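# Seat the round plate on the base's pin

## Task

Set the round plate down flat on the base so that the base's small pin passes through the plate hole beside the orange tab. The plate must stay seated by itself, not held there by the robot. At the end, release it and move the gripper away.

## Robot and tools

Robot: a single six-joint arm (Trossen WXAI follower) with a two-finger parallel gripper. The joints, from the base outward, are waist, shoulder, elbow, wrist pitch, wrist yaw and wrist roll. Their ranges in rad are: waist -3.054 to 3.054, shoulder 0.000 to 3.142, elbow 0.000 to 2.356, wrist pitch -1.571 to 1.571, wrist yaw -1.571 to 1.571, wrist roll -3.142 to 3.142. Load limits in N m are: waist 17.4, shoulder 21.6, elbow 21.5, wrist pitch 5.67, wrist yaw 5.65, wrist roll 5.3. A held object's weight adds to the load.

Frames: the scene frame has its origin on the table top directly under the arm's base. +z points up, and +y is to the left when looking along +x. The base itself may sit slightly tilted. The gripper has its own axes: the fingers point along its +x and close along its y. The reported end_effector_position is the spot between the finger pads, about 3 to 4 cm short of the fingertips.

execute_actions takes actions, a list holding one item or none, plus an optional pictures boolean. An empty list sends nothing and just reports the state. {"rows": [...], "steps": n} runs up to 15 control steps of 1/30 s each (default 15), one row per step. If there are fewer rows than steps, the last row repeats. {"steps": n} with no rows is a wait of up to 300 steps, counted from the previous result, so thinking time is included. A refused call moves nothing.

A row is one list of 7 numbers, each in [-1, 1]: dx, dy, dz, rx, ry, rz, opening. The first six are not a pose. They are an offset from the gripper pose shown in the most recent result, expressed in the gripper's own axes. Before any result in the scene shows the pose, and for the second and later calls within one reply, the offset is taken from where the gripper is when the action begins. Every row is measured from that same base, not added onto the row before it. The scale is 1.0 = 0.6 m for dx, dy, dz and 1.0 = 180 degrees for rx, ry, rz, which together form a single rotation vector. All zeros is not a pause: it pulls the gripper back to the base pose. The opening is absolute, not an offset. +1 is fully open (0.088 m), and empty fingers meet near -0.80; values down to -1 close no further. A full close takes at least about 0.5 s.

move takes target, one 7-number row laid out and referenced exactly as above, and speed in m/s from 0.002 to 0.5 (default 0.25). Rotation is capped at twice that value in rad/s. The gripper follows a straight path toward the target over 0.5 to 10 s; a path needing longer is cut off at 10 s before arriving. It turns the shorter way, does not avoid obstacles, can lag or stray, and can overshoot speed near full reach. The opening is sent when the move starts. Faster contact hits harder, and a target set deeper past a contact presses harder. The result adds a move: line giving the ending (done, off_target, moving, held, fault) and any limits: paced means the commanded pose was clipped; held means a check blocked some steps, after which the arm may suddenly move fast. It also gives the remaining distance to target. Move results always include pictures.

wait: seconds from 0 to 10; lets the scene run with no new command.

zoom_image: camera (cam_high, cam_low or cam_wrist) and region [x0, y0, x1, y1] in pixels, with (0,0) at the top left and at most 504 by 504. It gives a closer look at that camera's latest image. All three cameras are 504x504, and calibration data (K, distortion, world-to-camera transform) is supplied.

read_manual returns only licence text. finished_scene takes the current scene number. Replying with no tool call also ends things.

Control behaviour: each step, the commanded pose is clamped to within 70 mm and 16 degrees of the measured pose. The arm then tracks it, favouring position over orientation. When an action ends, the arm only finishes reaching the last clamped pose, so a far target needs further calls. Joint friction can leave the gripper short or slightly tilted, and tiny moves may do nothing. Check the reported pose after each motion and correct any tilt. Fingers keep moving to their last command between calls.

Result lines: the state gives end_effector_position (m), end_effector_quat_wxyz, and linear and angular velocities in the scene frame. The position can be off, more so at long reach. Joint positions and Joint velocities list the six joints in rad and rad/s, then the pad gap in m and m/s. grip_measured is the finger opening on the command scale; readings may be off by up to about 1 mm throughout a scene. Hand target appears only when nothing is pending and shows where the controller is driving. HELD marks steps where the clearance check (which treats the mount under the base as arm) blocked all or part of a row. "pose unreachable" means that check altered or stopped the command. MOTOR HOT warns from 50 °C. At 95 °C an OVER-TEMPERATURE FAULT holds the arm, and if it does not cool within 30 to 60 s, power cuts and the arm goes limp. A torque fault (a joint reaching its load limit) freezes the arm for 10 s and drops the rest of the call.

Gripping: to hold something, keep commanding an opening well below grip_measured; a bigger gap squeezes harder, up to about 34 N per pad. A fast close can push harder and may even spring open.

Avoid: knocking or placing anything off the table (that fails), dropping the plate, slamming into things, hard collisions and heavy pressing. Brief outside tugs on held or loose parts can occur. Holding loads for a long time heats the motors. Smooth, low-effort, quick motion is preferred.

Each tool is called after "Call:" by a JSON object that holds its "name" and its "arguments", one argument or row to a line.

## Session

Call:
{"name": "execute_actions", "arguments": {
  "actions": []
}}

Scene clock: 0.00 s of 4050.00 s.
end_effector_position=(+0.4213, +0.2273, +0.1027) grip_measured=+0.834 end_effector_quat_wxyz=(-0.383, +0.887, -0.085, -0.242) end_effector_velocity=(-0.003, -0.002, -0.004) end_effector_angular_velocity=(-0.024, +0.028, +0.013)
Joint positions: [ 0.352  1.413  0.695  0.694  0.204 -1.576  0.08 ]
Joint velocities: [-0.002 -0.002 -0.002 -0.022 -0.022 -0.022 -0.   ]
Motor temperatures (°C, as the motors report them): [22 22 22 23 22 24]
Heat: hottest wrist roll 24 °C (+0.0 °C/min).
Hand target: +0.421, +0.227, +0.103; -0.383, +0.887, -0.084, -0.242
camera_calibration (this result's frames):
cam_wrist: T_world_to_cam=[[0.352523, 0.708147, 0.611765, -0.365131], [0.0581248, -0.669039, 0.740951, 0.0822322], [0.933996, -0.225643, -0.277013, -0.238304], [0, 0, 0, 1]] pos_world=[0.346512, 0.259811, 0.0964309]

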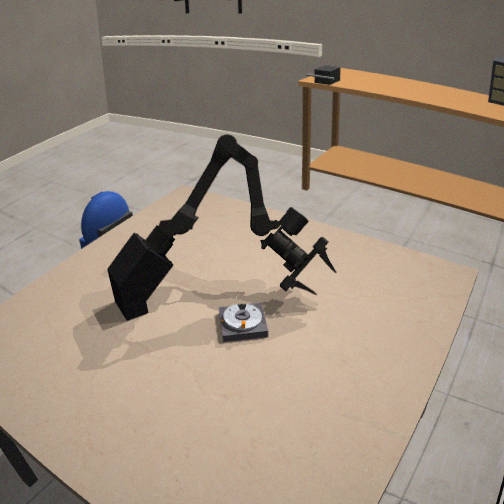

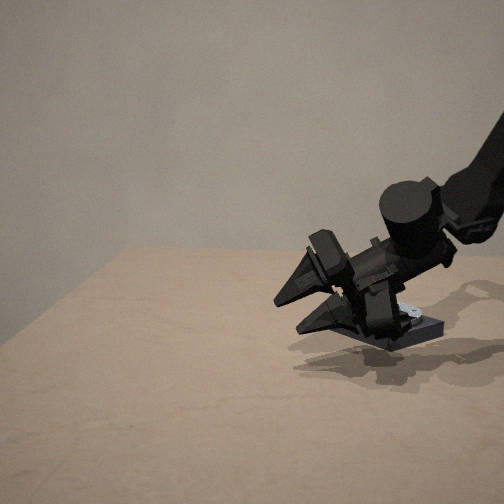

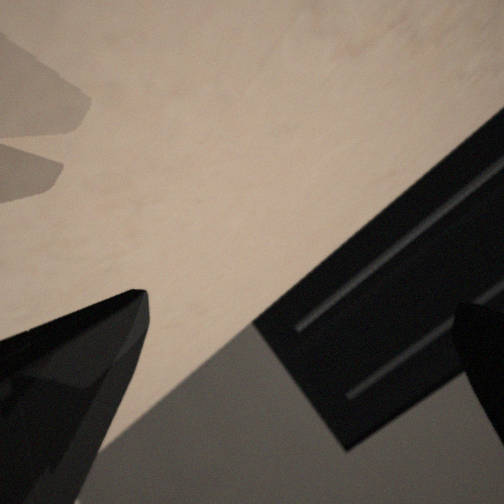

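Call:
{"name": "zoom_image", "arguments": {
  "camera": "cam_high",
  "region": [200, 285, 290, 355]
}}

Region (200, 285, 290, 355) of cam_high's 504x504 image, scaled by 5.600, with more detail than that image has.

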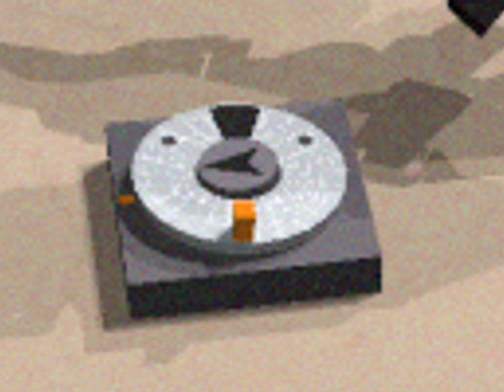

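Call:
{"name": "move", "arguments": {
  "target": [-0.2264, 0.3164, -0.2587, 0.1206, -0.1723, 0.2902, 1.0],
  "speed": 0.25
}}

Scene clock: 47.33 s of 4050.00 s.
end_effector_position=(+0.2962, -0.0200, +0.1405) grip_measured=+0.997 end_effector_quat_wxyz=(-0.396, +0.584, -0.401, -0.583) end_effector_velocity=(-0.002, -0.001, +0.002) end_effector_angular_velocity=(+0.002, +0.017, +0.008)
Joint positions: [-0.602  1.763  0.949 -0.828 -0.846 -2.473  0.088]
Joint velocities: [-0.007  0.012  0.017 -0.037  0.007 -0.037 -0.   ]
Motor temperatures (°C, as the motors report them): [23 27 23 26 23 24]
Heat: hottest shoulder 27 °C (+3.8 °C/min).
Hand target: +0.297, -0.022, +0.141; -0.396, +0.584, -0.403, -0.583
Off the commanded pose: 0.001 m, 1 deg.
After step 90, 41.57 s passed at rest.
move: done
camera_calibration (this result's frames):
cam_wrist: T_world_to_cam=[[0.923038, 0.383225, -0.0337548, -0.253761], [0.370748, -0.862689, 0.343968, -0.144601], [0.102697, -0.33001, -0.938375, 0.170309], [0, 0, 0, 1]] pos_world=[0.270351, 0.0287056, 0.200986]

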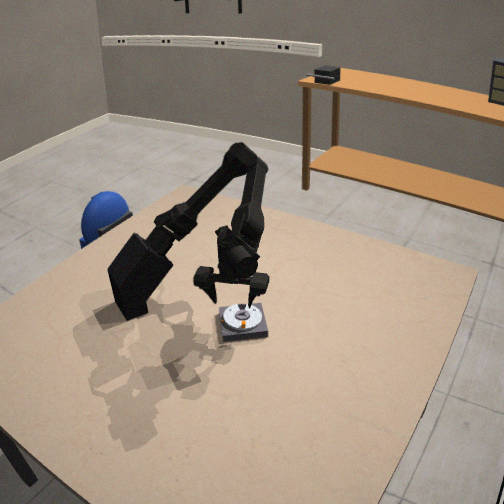

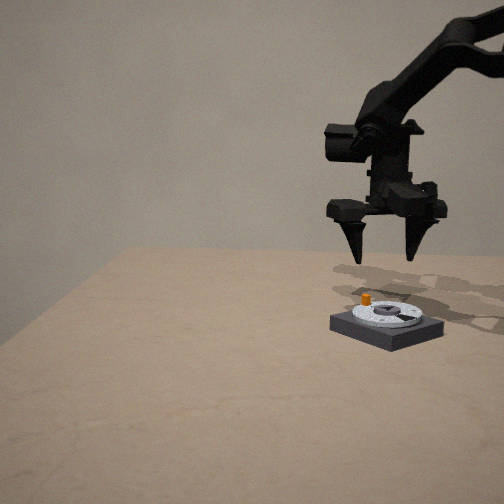

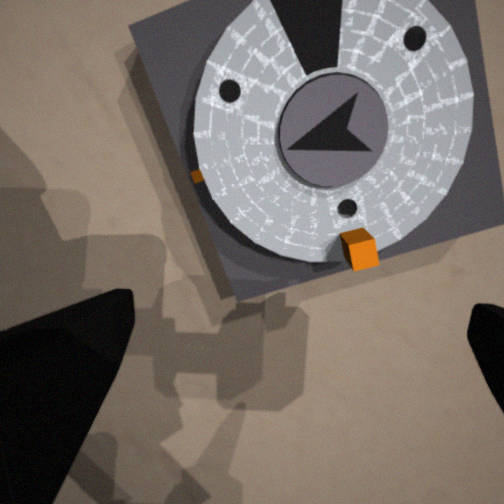

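Call:
{"name": "zoom_image", "arguments": {
  "camera": "cam_low",
  "region": [325, 235, 450, 360]
}}

Region (325, 235, 450, 360) of cam_low's 504x504 image, scaled by 4.032, with more detail than that image has.

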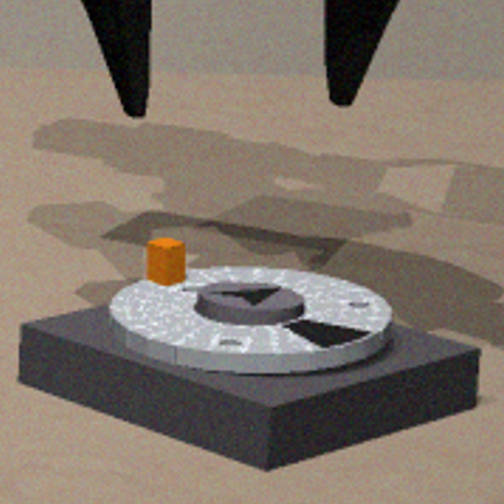

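Call:
{"name": "move", "arguments": {
  "target": [0.1058, -0.0045, -0.008, 0, 0, 0, 1.0],
  "speed": 0.08
}}

Call:
{"name": "zoom_image", "arguments": {
  "camera": "cam_low",
  "region": [325, 260, 450, 360]
}}

Scene clock: 72.57 s of 4050.00 s.
end_effector_position=(+0.3035, -0.0219, +0.0790) grip_measured=+0.997 end_effector_quat_wxyz=(-0.395, +0.589, -0.396, -0.583) end_effector_velocity=(-0.001, +0.003, +0.000) end_effector_angular_velocity=(+0.008, +0.001, -0.008)
Joint positions: [-0.436  1.845  0.854 -0.45  -0.845 -2.225  0.088]
Joint velocities: [ 0.002 -0.007 -0.002 -0.007 -0.007  0.007  0.   ]
Motor temperatures (°C, as the motors report them): [26 25 23 25 23 24]
Heat: hottest waist 26 °C (+2.0 °C/min).
Hand target: +0.301, -0.024, +0.077; -0.397, +0.585, -0.401, -0.583
Off the commanded pose: 0.004 m, 1 deg.
After step 90, 21.03 s passed at rest.
move: done
camera_calibration (this result's frames):
cam_wrist: T_world_to_cam=[[0.918753, 0.394037, -0.0250586, -0.261052], [0.377719, -0.858676, 0.346416, -0.130069], [0.114983, -0.327736, -0.937746, 0.107456], [0, 0, 0, 1]] pos_world=[0.276616, 0.0263939, 0.139283]

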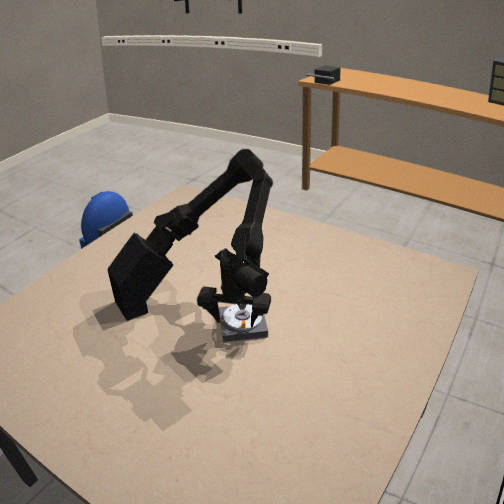

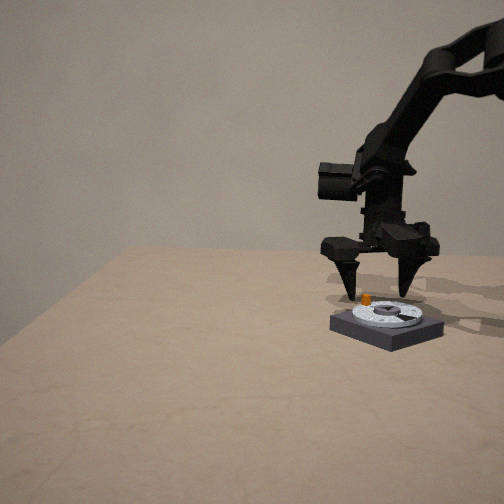

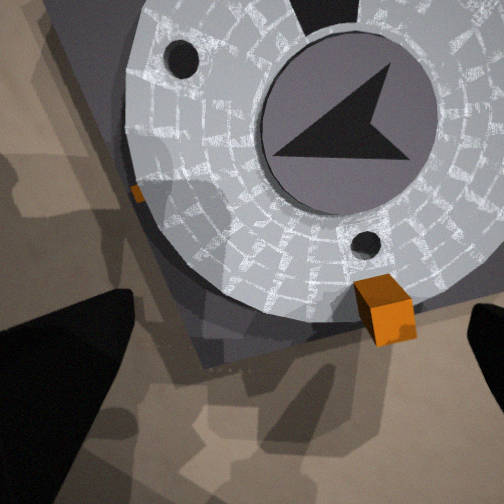

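Region (325, 260, 450, 360) of cam_low's 504x504 image, scaled by 4.032, with more detail than that image has; it fills the top 403 rows of this view, and the rest is white.

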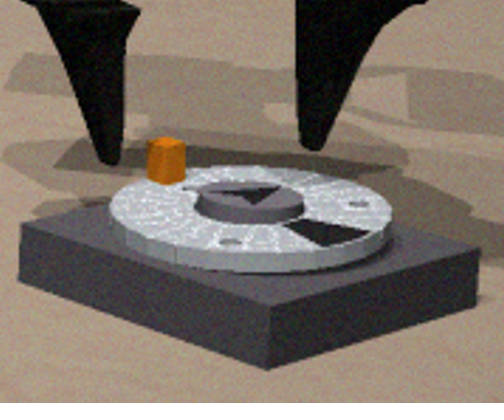

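Call:
{"name": "move", "arguments": {
  "target": [0.001, 0.0625, 0.0624, 0.3778, 0, 0, 0.41],
  "speed": 0.22
}}

Call:
{"name": "zoom_image", "arguments": {
  "camera": "cam_low",
  "region": [325, 260, 450, 360]
}}

Scene clock: 91.87 s of 4050.00 s.
end_effector_position=(+0.2562, -0.0034, +0.0781) grip_measured=+0.410 end_effector_quat_wxyz=(+0.656, -0.269, +0.655, +0.261) end_effector_velocity=(-0.001, +0.001, +0.000) end_effector_angular_velocity=(-0.006, +0.005, -0.008)
Joint positions: [-0.418  1.686  0.633 -0.367 -0.839 -1.011  0.059]
Joint velocities: [ 0.002 -0.007 -0.002 -0.007  0.007  0.007  0.   ]
Motor temperatures (°C, as the motors report them): [27 25 23 24 23 24]
Heat: hottest waist 27 °C (+1.0 °C/min).
Hand target: +0.255, -0.001, +0.078; +0.657, -0.268, +0.654, +0.262
Off the commanded pose: 0.003 m, 0 deg.
After step 90, 13.13 s passed at rest.
move: done
camera_calibration (this result's frames):
cam_wrist: T_world_to_cam=[[0.710178, -0.703809, -0.0173389, -0.17578], [-0.65743, -0.671787, 0.341304, 0.170262], [-0.251861, -0.230987, -0.939793, 0.212596], [0, 0, 0, 1]] pos_world=[0.290315, 0.0397713, 0.138637]

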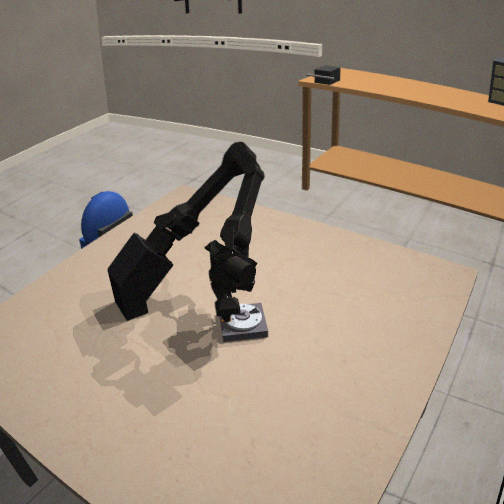

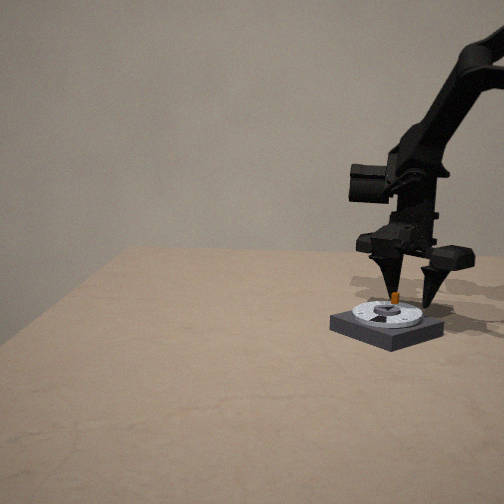

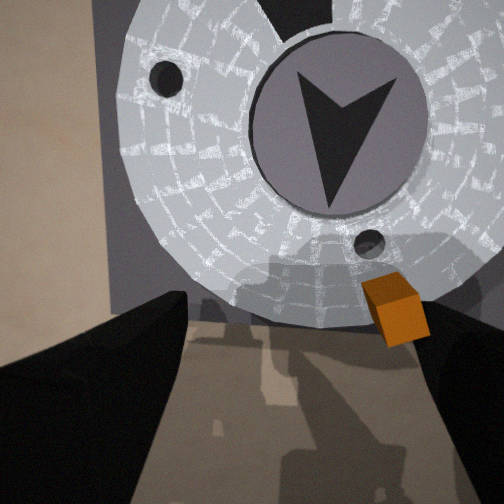

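Region (325, 260, 450, 360) of cam_low's 504x504 image, scaled by 4.032, with more detail than that image has; it fills the top 403 rows of this view, and the rest is white.

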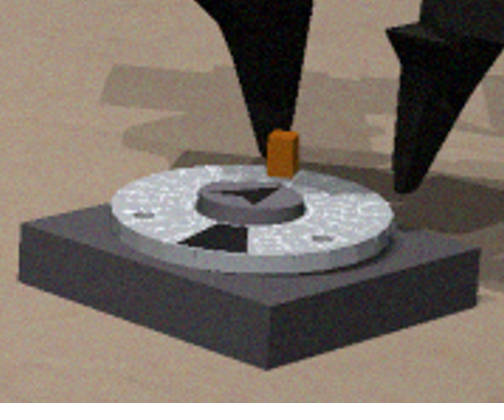

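Call:
{"name": "execute_actions", "arguments": {
  "actions": [
    {"rows": [[0,0,0,0,0,0,0.39],[0,0,0,0,0,0,0.37],[0,0,0,0,0,0,0.35],[0,0,0,0,0,0,0.33],[0,0,0,0,0,0,0.31],[0,0,0,0,0,0,0.29],[0,0,0,0,0,0,0.27],[0,0,0,0,0,0,0.25],[0,0,0,0,0,0,0.23],[0,0,0,0,0,0,0.21],[0,0,0,0,0,0,0.19],[0,0,0,0,0,0,0.17],[0,0,0,0,0,0,0.15],[0,0,0,0,0,0,0.13],[0,0,0,0,0,0,0.11]], "steps": 15}
  ],
  "pictures": false
}}

Call:
{"name": "execute_actions", "arguments": {
  "actions": [
    {"rows": [[0,0,0,0,0,0,0.09],[0,0,0,0,0,0,0.07],[0,0,0,0,0,0,0.05],[0,0,0,0,0,0,0.03],[0,0,0,0,0,0,0.01],[0,0,0,0,0,0,-0.01],[0,0,0,0,0,0,-0.03],[0,0,0,0,0,0,-0.05],[0,0,0,0,0,0,-0.07],[0,0,0,0,0,0,-0.09],[0,0,0,0,0,0,-0.11],[0,0,0,0,0,0,-0.13],[0,0,0,0,0,0,-0.15],[0,0,0,0,0,0,-0.17],[0,0,0,0,0,0,-0.19]], "steps": 15}
  ],
  "pictures": false
}}

Call:
{"name": "execute_actions", "arguments": {
  "actions": [
    {"rows": [[0,0,0,0,0,0,-0.20],[0,0,0,0,0,0,-0.21],[0,0,0,0,0,0,-0.22],[0,0,0,0,0,0,-0.23],[0,0,0,0,0,0,-0.24],[0,0,0,0,0,0,-0.25],[0,0,0,0,0,0,-0.26],[0,0,0,0,0,0,-0.27],[0,0,0,0,0,0,-0.28],[0,0,0,0,0,0,-0.29]], "steps": 15}
  ]
}}

Call:
{"name": "zoom_image", "arguments": {
  "camera": "cam_wrist",
  "region": [270, 190, 390, 310]
}}

Scene clock: 101.20 s of 4050.00 s.
end_effector_position=(+0.2562, -0.0047, +0.0784) grip_measured=+0.173 end_effector_quat_wxyz=(+0.656, -0.271, +0.655, +0.258) end_effector_velocity=(-0.002, -0.004, +0.001) end_effector_angular_velocity=(-0.023, +0.005, -0.003)
Joint positions: [-0.42   1.685  0.632 -0.365 -0.833 -1.009  0.047]
Joint velocities: [-0.007 -0.002 -0.002 -0.007  0.022 -0.007 -0.029]
Motor temperatures (°C, as the motors report them): [26 25 23 24 23 24]
Heat: hottest waist 26 °C (-1.0 °C/min).
Hand target: +0.256, -0.003, +0.078; +0.656, -0.269, +0.655, +0.261
Off the commanded pose: 0.001 m, 0 deg.
Steps of this call (steps 1 to 90: nothing new was sent; then 5.83 s passed at rest; steps 91 to 105: all 15 steps of this action). Readings (end_effector_position):
91: (+0.2561, -0.0034, +0.0780)
92: (+0.2561, -0.0034, +0.0780)
94: (+0.2561, -0.0035, +0.0780)
98: (+0.2562, -0.0038, +0.0781)
105: the state above

Scene clock: 101.70 s of 4050.00 s.
end_effector_position=(+0.2563, -0.0058, +0.0787) grip_measured=-0.127 end_effector_quat_wxyz=(+0.656, -0.272, +0.656, +0.256) end_effector_velocity=(-0.006, -0.003, -0.000) end_effector_angular_velocity=(-0.018, +0.021, -0.015)
Joint positions: [-0.422  1.685  0.632 -0.364 -0.829 -1.009  0.033]
Joint velocities: [-0.002  0.002 -0.002 -0.022  0.022 -0.007 -0.029]
Motor temperatures (°C, as the motors report them): [26 25 23 24 23 24]
Heat: hottest waist 26 °C (-1.0 °C/min).
Hand target: +0.256, -0.005, +0.078; +0.656, -0.271, +0.655, +0.259
Off the commanded pose: 0.001 m, 0 deg.
Steps of this call (steps 1 to 15: all 15 steps of this action). Readings (end_effector_position):
1: (+0.2562, -0.0047, +0.0784)
2: (+0.2562, -0.0048, +0.0784)
4: (+0.2562, -0.0050, +0.0785)
8: (+0.2562, -0.0055, +0.0786)
15: the state above

Scene clock: 102.20 s of 4050.00 s.
end_effector_position=(+0.2566, -0.0065, +0.0790) grip_measured=-0.282 end_effector_quat_wxyz=(+0.655, -0.274, +0.656, +0.255) end_effector_velocity=(+0.001, -0.000, +0.001) end_effector_angular_velocity=(+0.003, -0.011, +0.008)
Joint positions: [-0.423  1.685  0.633 -0.363 -0.826 -1.009  0.025]
Joint velocities: [-0.007 -0.002 -0.002  0.007 -0.007 -0.007 -0.003]
Motor temperatures (°C, as the motors report them): [26 25 23 24 23 24]
Heat: hottest waist 26 °C (-1.0 °C/min).
Hand target: +0.257, -0.006, +0.079; +0.656, -0.273, +0.656, +0.256
Off the commanded pose: 0.001 m, 0 deg.
Steps of this call (steps 1 to 15: all 15 steps of this action). Readings (end_effector_position):
1: (+0.2565, -0.0060, +0.0789)
2: (+0.2563, -0.0060, +0.0788)
4: (+0.2565, -0.0061, +0.0789)
8: (+0.2564, -0.0063, +0.0790)
15: the state above
camera_calibration (this result's frames):
cam_wrist: T_world_to_cam=[[0.708744, -0.70545, -0.00476366, -0.178801], [-0.659738, -0.665179, 0.34969, 0.168108], [-0.249858, -0.244698, -0.936853, 0.212024], [0, 0, 0, 1]] pos_world=[0.290607, 0.0375681, 0.138998]

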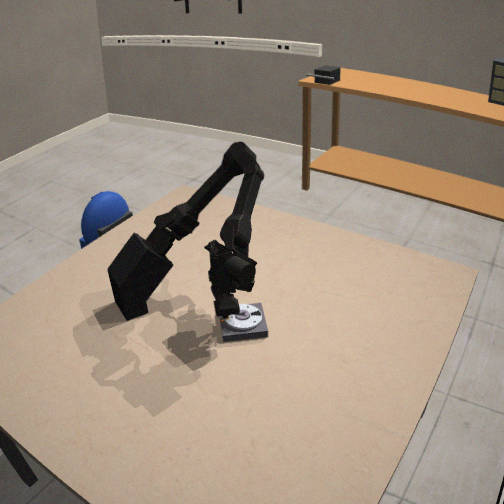

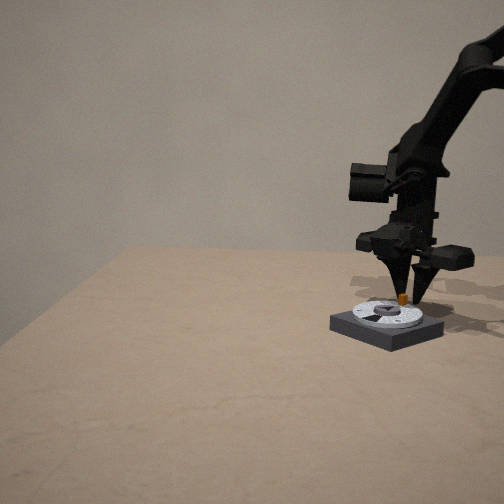

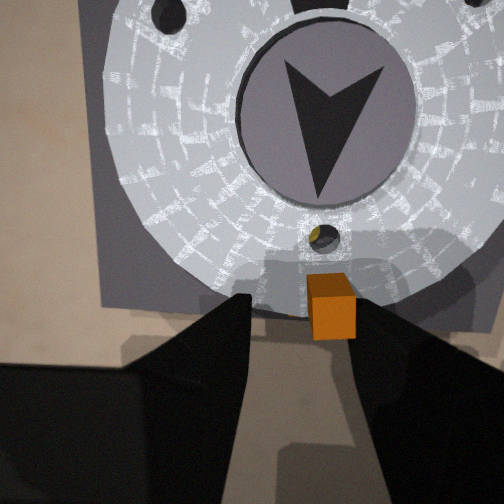

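Region (270, 190, 390, 310) of cam_wrist's 504x504 image, scaled by 4.200, with more detail than that image has.

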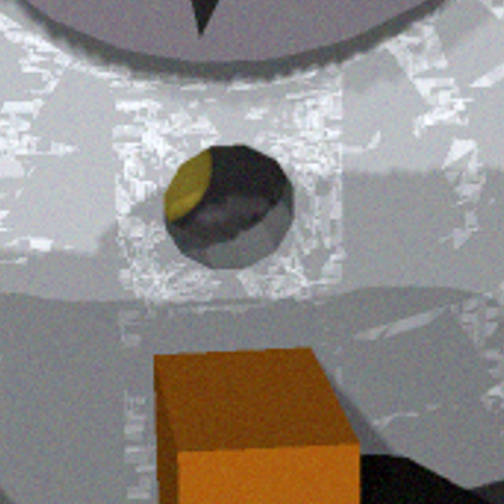

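Call:
{"name": "execute_actions", "arguments": {
  "actions": [
    {"rows": [[0,0.001,0.001,0,0,0,-0.30],[0,0.0012,0.001,0,0,0,-0.31],[0,0.0014,0.001,0,0,0,-0.32],[0,0.0016,0.001,0,0,0,-0.33],[0,0.0018,0.001,0,0,0,-0.34],[0,0.002,0.001,0,0,0,-0.35],[0,0.0022,0.001,0,0,0,-0.36],[0,0.0024,0.001,0,0,0,-0.37],[0,0.0026,0.001,0,0,0,-0.38],[0,0.0028,0.001,0,0,0,-0.39],[0,0.003,0.001,0,0,0,-0.40],[0,0.003,0.001,0,0,0,-0.41],[0,0.003,0.001,0,0,0,-0.42],[0,0.003,0.001,0,0,0,-0.425],[0,0.003,0.001,0,0,0,-0.43]], "steps": 15}
  ],
  "pictures": false
}}

Call:
{"name": "wait", "arguments": {
  "seconds": 0.5
}}

Call:
{"name": "zoom_image", "arguments": {
  "camera": "cam_wrist",
  "region": [250, 190, 370, 310]
}}

Scene clock: 107.67 s of 4050.00 s.
end_effector_position=(+0.2563, -0.0062, +0.0785) grip_measured=-0.406 end_effector_quat_wxyz=(+0.655, -0.274, +0.657, +0.255) end_effector_velocity=(-0.001, +0.001, -0.001) end_effector_angular_velocity=(+0.007, -0.001, +0.011)
Joint positions: [-0.42   1.685  0.632 -0.362 -0.824 -1.006  0.019]
Joint velocities: [ 0.002 -0.002 -0.007  0.007 -0.007 -0.007 -0.011]
Motor temperatures (°C, as the motors report them): [26 25 23 24 23 24]
Heat: hottest waist 26 °C (-1.0 °C/min).
Hand target: +0.256, -0.005, +0.079; +0.655, -0.274, +0.656, +0.255
Off the commanded pose: 0.002 m, 0 deg.
Steps of this call (steps 1 to 90: nothing new was sent; then 1.97 s passed at rest; steps 91 to 105: all 15 steps of this action). Readings (end_effector_position):
91: (+0.2566, -0.0065, +0.0790)
92: (+0.2566, -0.0065, +0.0790)
94: (+0.2565, -0.0064, +0.0789)
98: (+0.2565, -0.0065, +0.0789)
105: the state above

Scene clock: 108.17 s of 4050.00 s.
end_effector_position=(+0.2560, -0.0061, +0.0783) grip_measured=-0.429 end_effector_quat_wxyz=(+0.655, -0.273, +0.657, +0.255) end_effector_velocity=(+0.001, +0.001, +0.001) end_effector_angular_velocity=(+0.005, -0.008, +0.026)
Joint positions: [-0.42   1.685  0.632 -0.362 -0.824 -1.006  0.018]
Joint velocities: [-0.002 -0.002 -0.002  0.007 -0.007 -0.022 -0.   ]
Motor temperatures (°C, as the motors report them): [26 25 23 24 23 24]
Heat: hottest waist 26 °C (-1.0 °C/min).
Hand target: +0.256, -0.005, +0.079; +0.655, -0.274, +0.656, +0.255
Off the commanded pose: 0.002 m, 0 deg.
Steps of this call (steps 1 to 15: nothing new was sent). Readings (end_effector_position):
1: (+0.2561, -0.0062, +0.0785)
2: (+0.2561, -0.0062, +0.0784)
4: (+0.2560, -0.0062, +0.0784)
8: (+0.2560, -0.0061, +0.0783)
15: the state above
camera_calibration (this result's frames):
cam_wrist: T_world_to_cam=[[0.708213, -0.70597, -0.00640105, -0.177867], [-0.659175, -0.664462, 0.352105, 0.16787], [-0.252829, -0.245146, -0.935938, 0.211977], [0, 0, 0, 1]] pos_world=[0.290218, 0.0379395, 0.138151]

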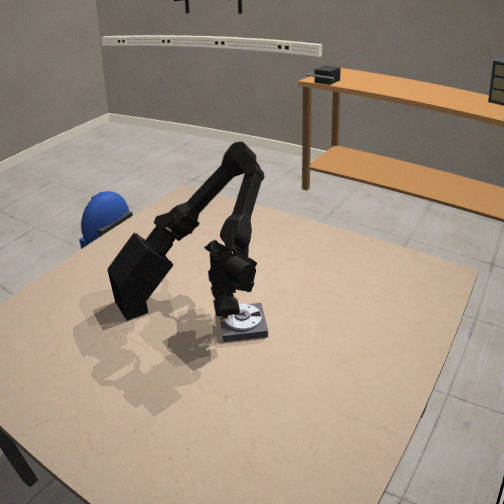

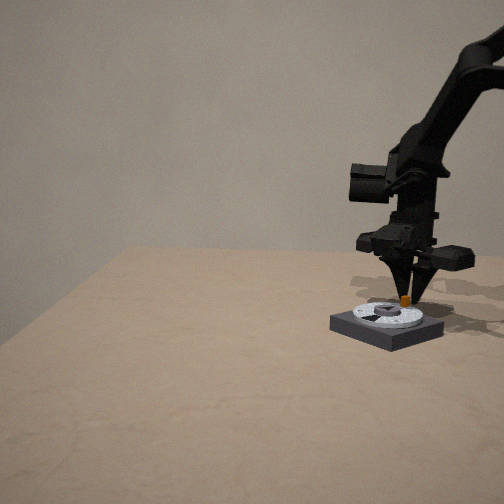

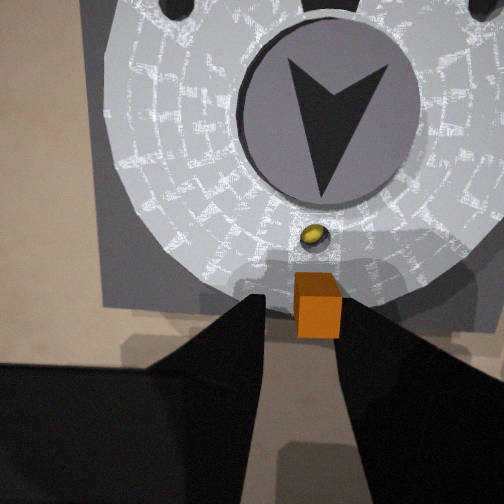

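Region (250, 190, 370, 310) of cam_wrist's 504x504 image, scaled by 4.200, with more detail than that image has.

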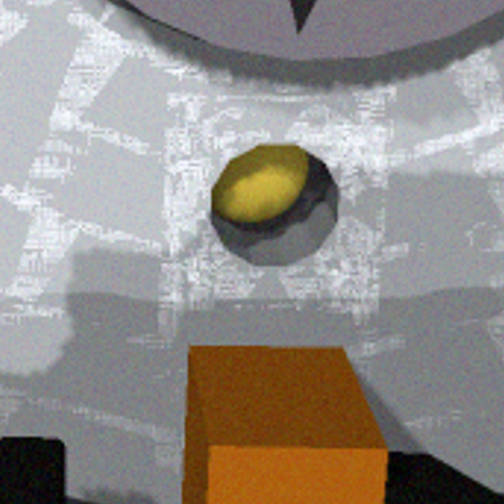

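Call:
{"name": "execute_actions", "arguments": {
  "actions": [
    {"rows": [[0,0.0015,0.001,0,0,0,-0.435],[0,0.0015,0.001,0,0,0,-0.44],[0,0.0015,0.001,0,0,0,-0.445],[0,0.0015,0.001,0,0,0,-0.45],[0,0.0015,0.001,0,0,0,-0.455],[0,0.0015,0.001,0,0,0,-0.46],[0,0.0015,0.001,0,0,0,-0.465],[0,0.0015,0.001,0,0,0,-0.47],[0,0.0015,0.001,0,0,0,-0.475]], "steps": 15}
  ]
}}

Call:
{"name": "zoom_image", "arguments": {
  "camera": "cam_wrist",
  "region": [250, 190, 370, 310]
}}

Scene clock: 112.43 s of 4050.00 s.
end_effector_position=(+0.2558, -0.0059, +0.0780) grip_measured=-0.472 end_effector_quat_wxyz=(+0.654, -0.273, +0.658, +0.255) end_effector_velocity=(+0.001, +0.001, +0.001) end_effector_angular_velocity=(+0.005, -0.008, +0.011)
Joint positions: [-0.418  1.685  0.631 -0.362 -0.823 -1.005  0.016]
Joint velocities: [-0.002 -0.002 -0.002  0.007 -0.007 -0.007 -0.001]
Motor temperatures (°C, as the motors report them): [26 25 23 24 23 24]
Heat: hottest waist 26 °C (+0.0 °C/min).
Hand target: +0.256, -0.005, +0.078; +0.655, -0.273, +0.657, +0.255
Off the commanded pose: 0.001 m, 0 deg.
Steps of this call (steps 1 to 90: nothing new was sent; then 0.77 s passed at rest; steps 91 to 105: all 15 steps of this action). Readings (end_effector_position):
91: (+0.2559, -0.0061, +0.0783)
92: (+0.2559, -0.0060, +0.0783)
94: (+0.2558, -0.0058, +0.0781)
98: (+0.2558, -0.0058, +0.0780)
105: the state above
camera_calibration (this result's frames):
cam_wrist: T_world_to_cam=[[0.708298, -0.705882, -0.00665711, -0.177641], [-0.658721, -0.664307, 0.353245, 0.167755], [-0.253772, -0.245818, -0.935507, 0.211947], [0, 0, 0, 1]] pos_world=[0.290112, 0.0381476, 0.137837]

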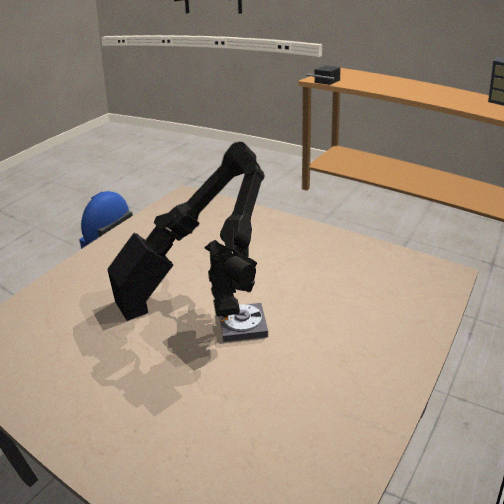

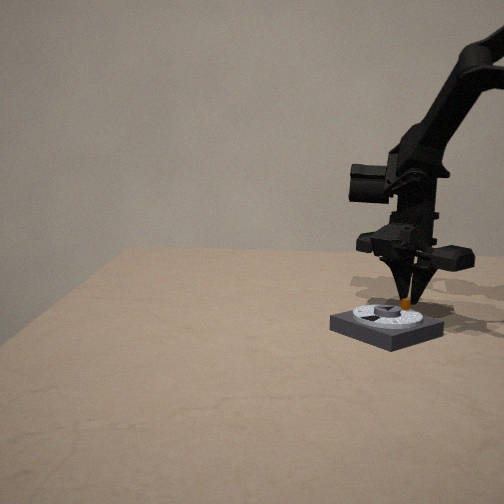

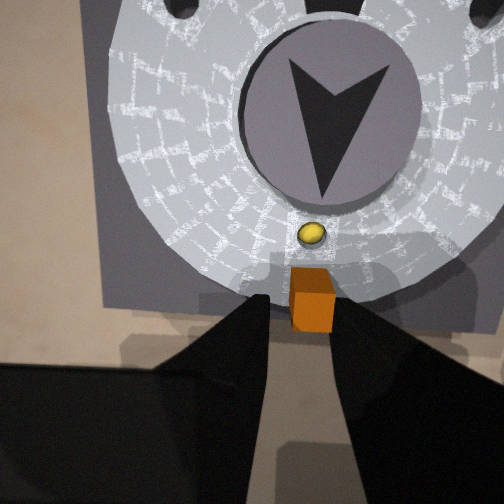

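Region (250, 190, 370, 310) of cam_wrist's 504x504 image, scaled by 4.200, with more detail than that image has.

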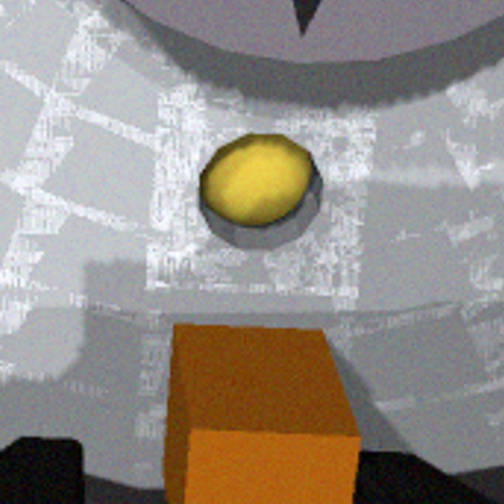

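It has dropped. I'll open first so the finger doesn't drag the tab, then retreat.

Call:
{"name": "execute_actions", "arguments": {
  "actions": [
    {"rows": [[0,0,0,0,0,0,0.4]], "steps": 6}
  ],
  "pictures": false
}}

Call:
{"name": "move", "arguments": {
  "target": [-0.2, 0.03, -0.05, 0, 0, 0, 0.4],
  "speed": 0.2
}}

Call:
{"name": "zoom_image", "arguments": {
  "camera": "cam_low",
  "region": [325, 280, 450, 360]
}}

Call:
{"name": "zoom_image", "arguments": {
  "camera": "cam_high",
  "region": [205, 290, 280, 350]
}}

Scene clock: 115.53 s of 4050.00 s.
end_effector_position=(+0.2558, -0.0059, +0.0780) grip_measured=+0.210 end_effector_quat_wxyz=(+0.654, -0.273, +0.658, +0.255) end_effector_velocity=(-0.004, +0.002, +0.000) end_effector_angular_velocity=(+0.010, +0.011, -0.011)
Joint positions: [-0.418  1.685  0.631 -0.362 -0.823 -1.005  0.049]
Joint velocities: [-0.002 -0.002 -0.002 -0.022 -0.007 -0.007  0.175]
Motor temperatures (°C, as the motors report them): [26 25 23 24 23 24]
Heat: hottest waist 26 °C (+0.0 °C/min).
Hand target: +0.256, -0.006, +0.078; +0.654, -0.273, +0.658, +0.255
Off the commanded pose: 0.000 m, 0 deg.
Steps of this call (steps 1 to 87: nothing new was sent; steps 88 to 93: all 6 steps of this action). Readings (end_effector_position):
88: (+0.2558, -0.0059, +0.0780)
89: (+0.2558, -0.0059, +0.0780)
91: (+0.2558, -0.0059, +0.0780)
93: the state above

Scene clock: 117.23 s of 4050.00 s.
end_effector_position=(+0.2194, -0.0096, +0.1972) grip_measured=+0.400 end_effector_quat_wxyz=(+0.653, -0.273, +0.659, +0.255) end_effector_velocity=(+0.002, +0.003, +0.003) end_effector_angular_velocity=(+0.019, -0.018, +0.002)
Joint positions: [-0.891  1.561  0.807 -1.163 -0.774 -1.689  0.059]
Joint velocities: [-0.012  0.002  0.007 -0.022 -0.022 -0.022 -0.   ]
Motor temperatures (°C, as the motors report them): [26 25 23 24 23 24]
Heat: hottest waist 26 °C (+0.0 °C/min).
Hand target: +0.220, -0.011, +0.199; +0.653, -0.274, +0.659, +0.255
Off the commanded pose: 0.002 m, 0 deg.
move: done
camera_calibration (this result's frames):
cam_wrist: T_world_to_cam=[[0.707706, -0.706452, -0.00876388, -0.153116], [-0.65831, -0.663881, 0.35481, 0.0988151], [-0.256474, -0.245332, -0.934897, 0.313782], [0, 0, 0, 1]] pos_world=[0.253889, 0.0344132, 0.256951]

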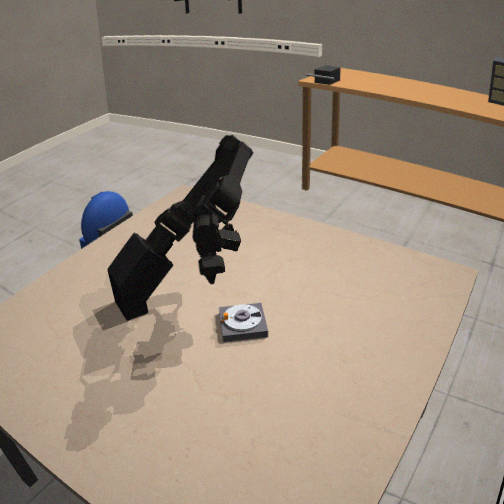

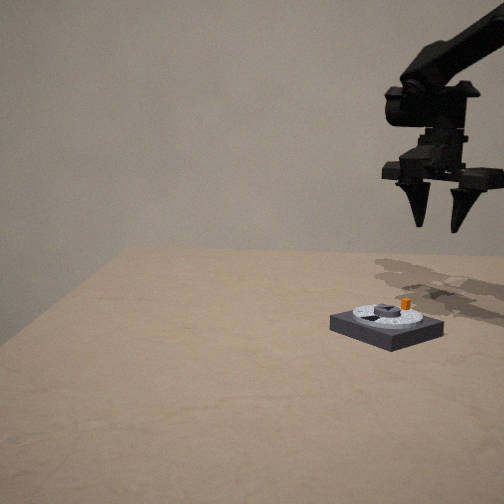

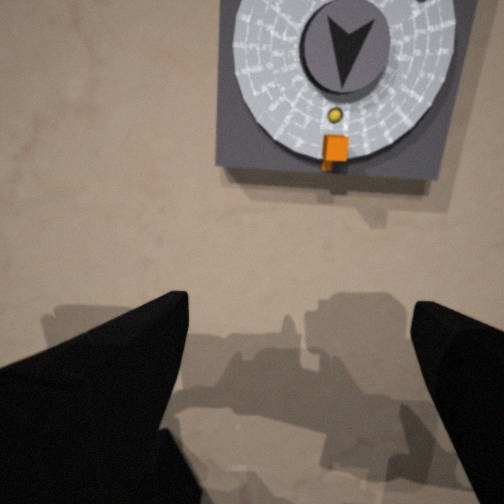

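Region (325, 280, 450, 360) of cam_low's 504x504 image, scaled by 4.032, with more detail than that image has; it fills the top 323 rows of this view, and the rest is white.

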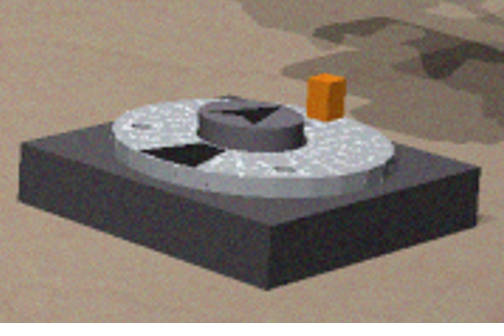

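Region (205, 290, 280, 350) of cam_high's 504x504 image, scaled by 6.720, with more detail than that image has; it fills the top 403 rows of this view, and the rest is white.

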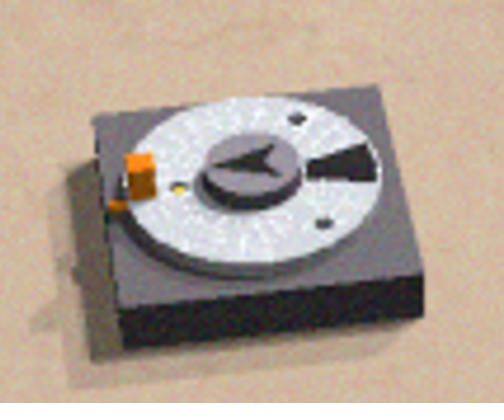

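The plate sits flat with the pin in the correct hole, the same as in scene 1, and the gripper is clear.

Call:
{"name": "finished_scene", "arguments": {
  "scene": 2
}}

The scene is finished: the task was done.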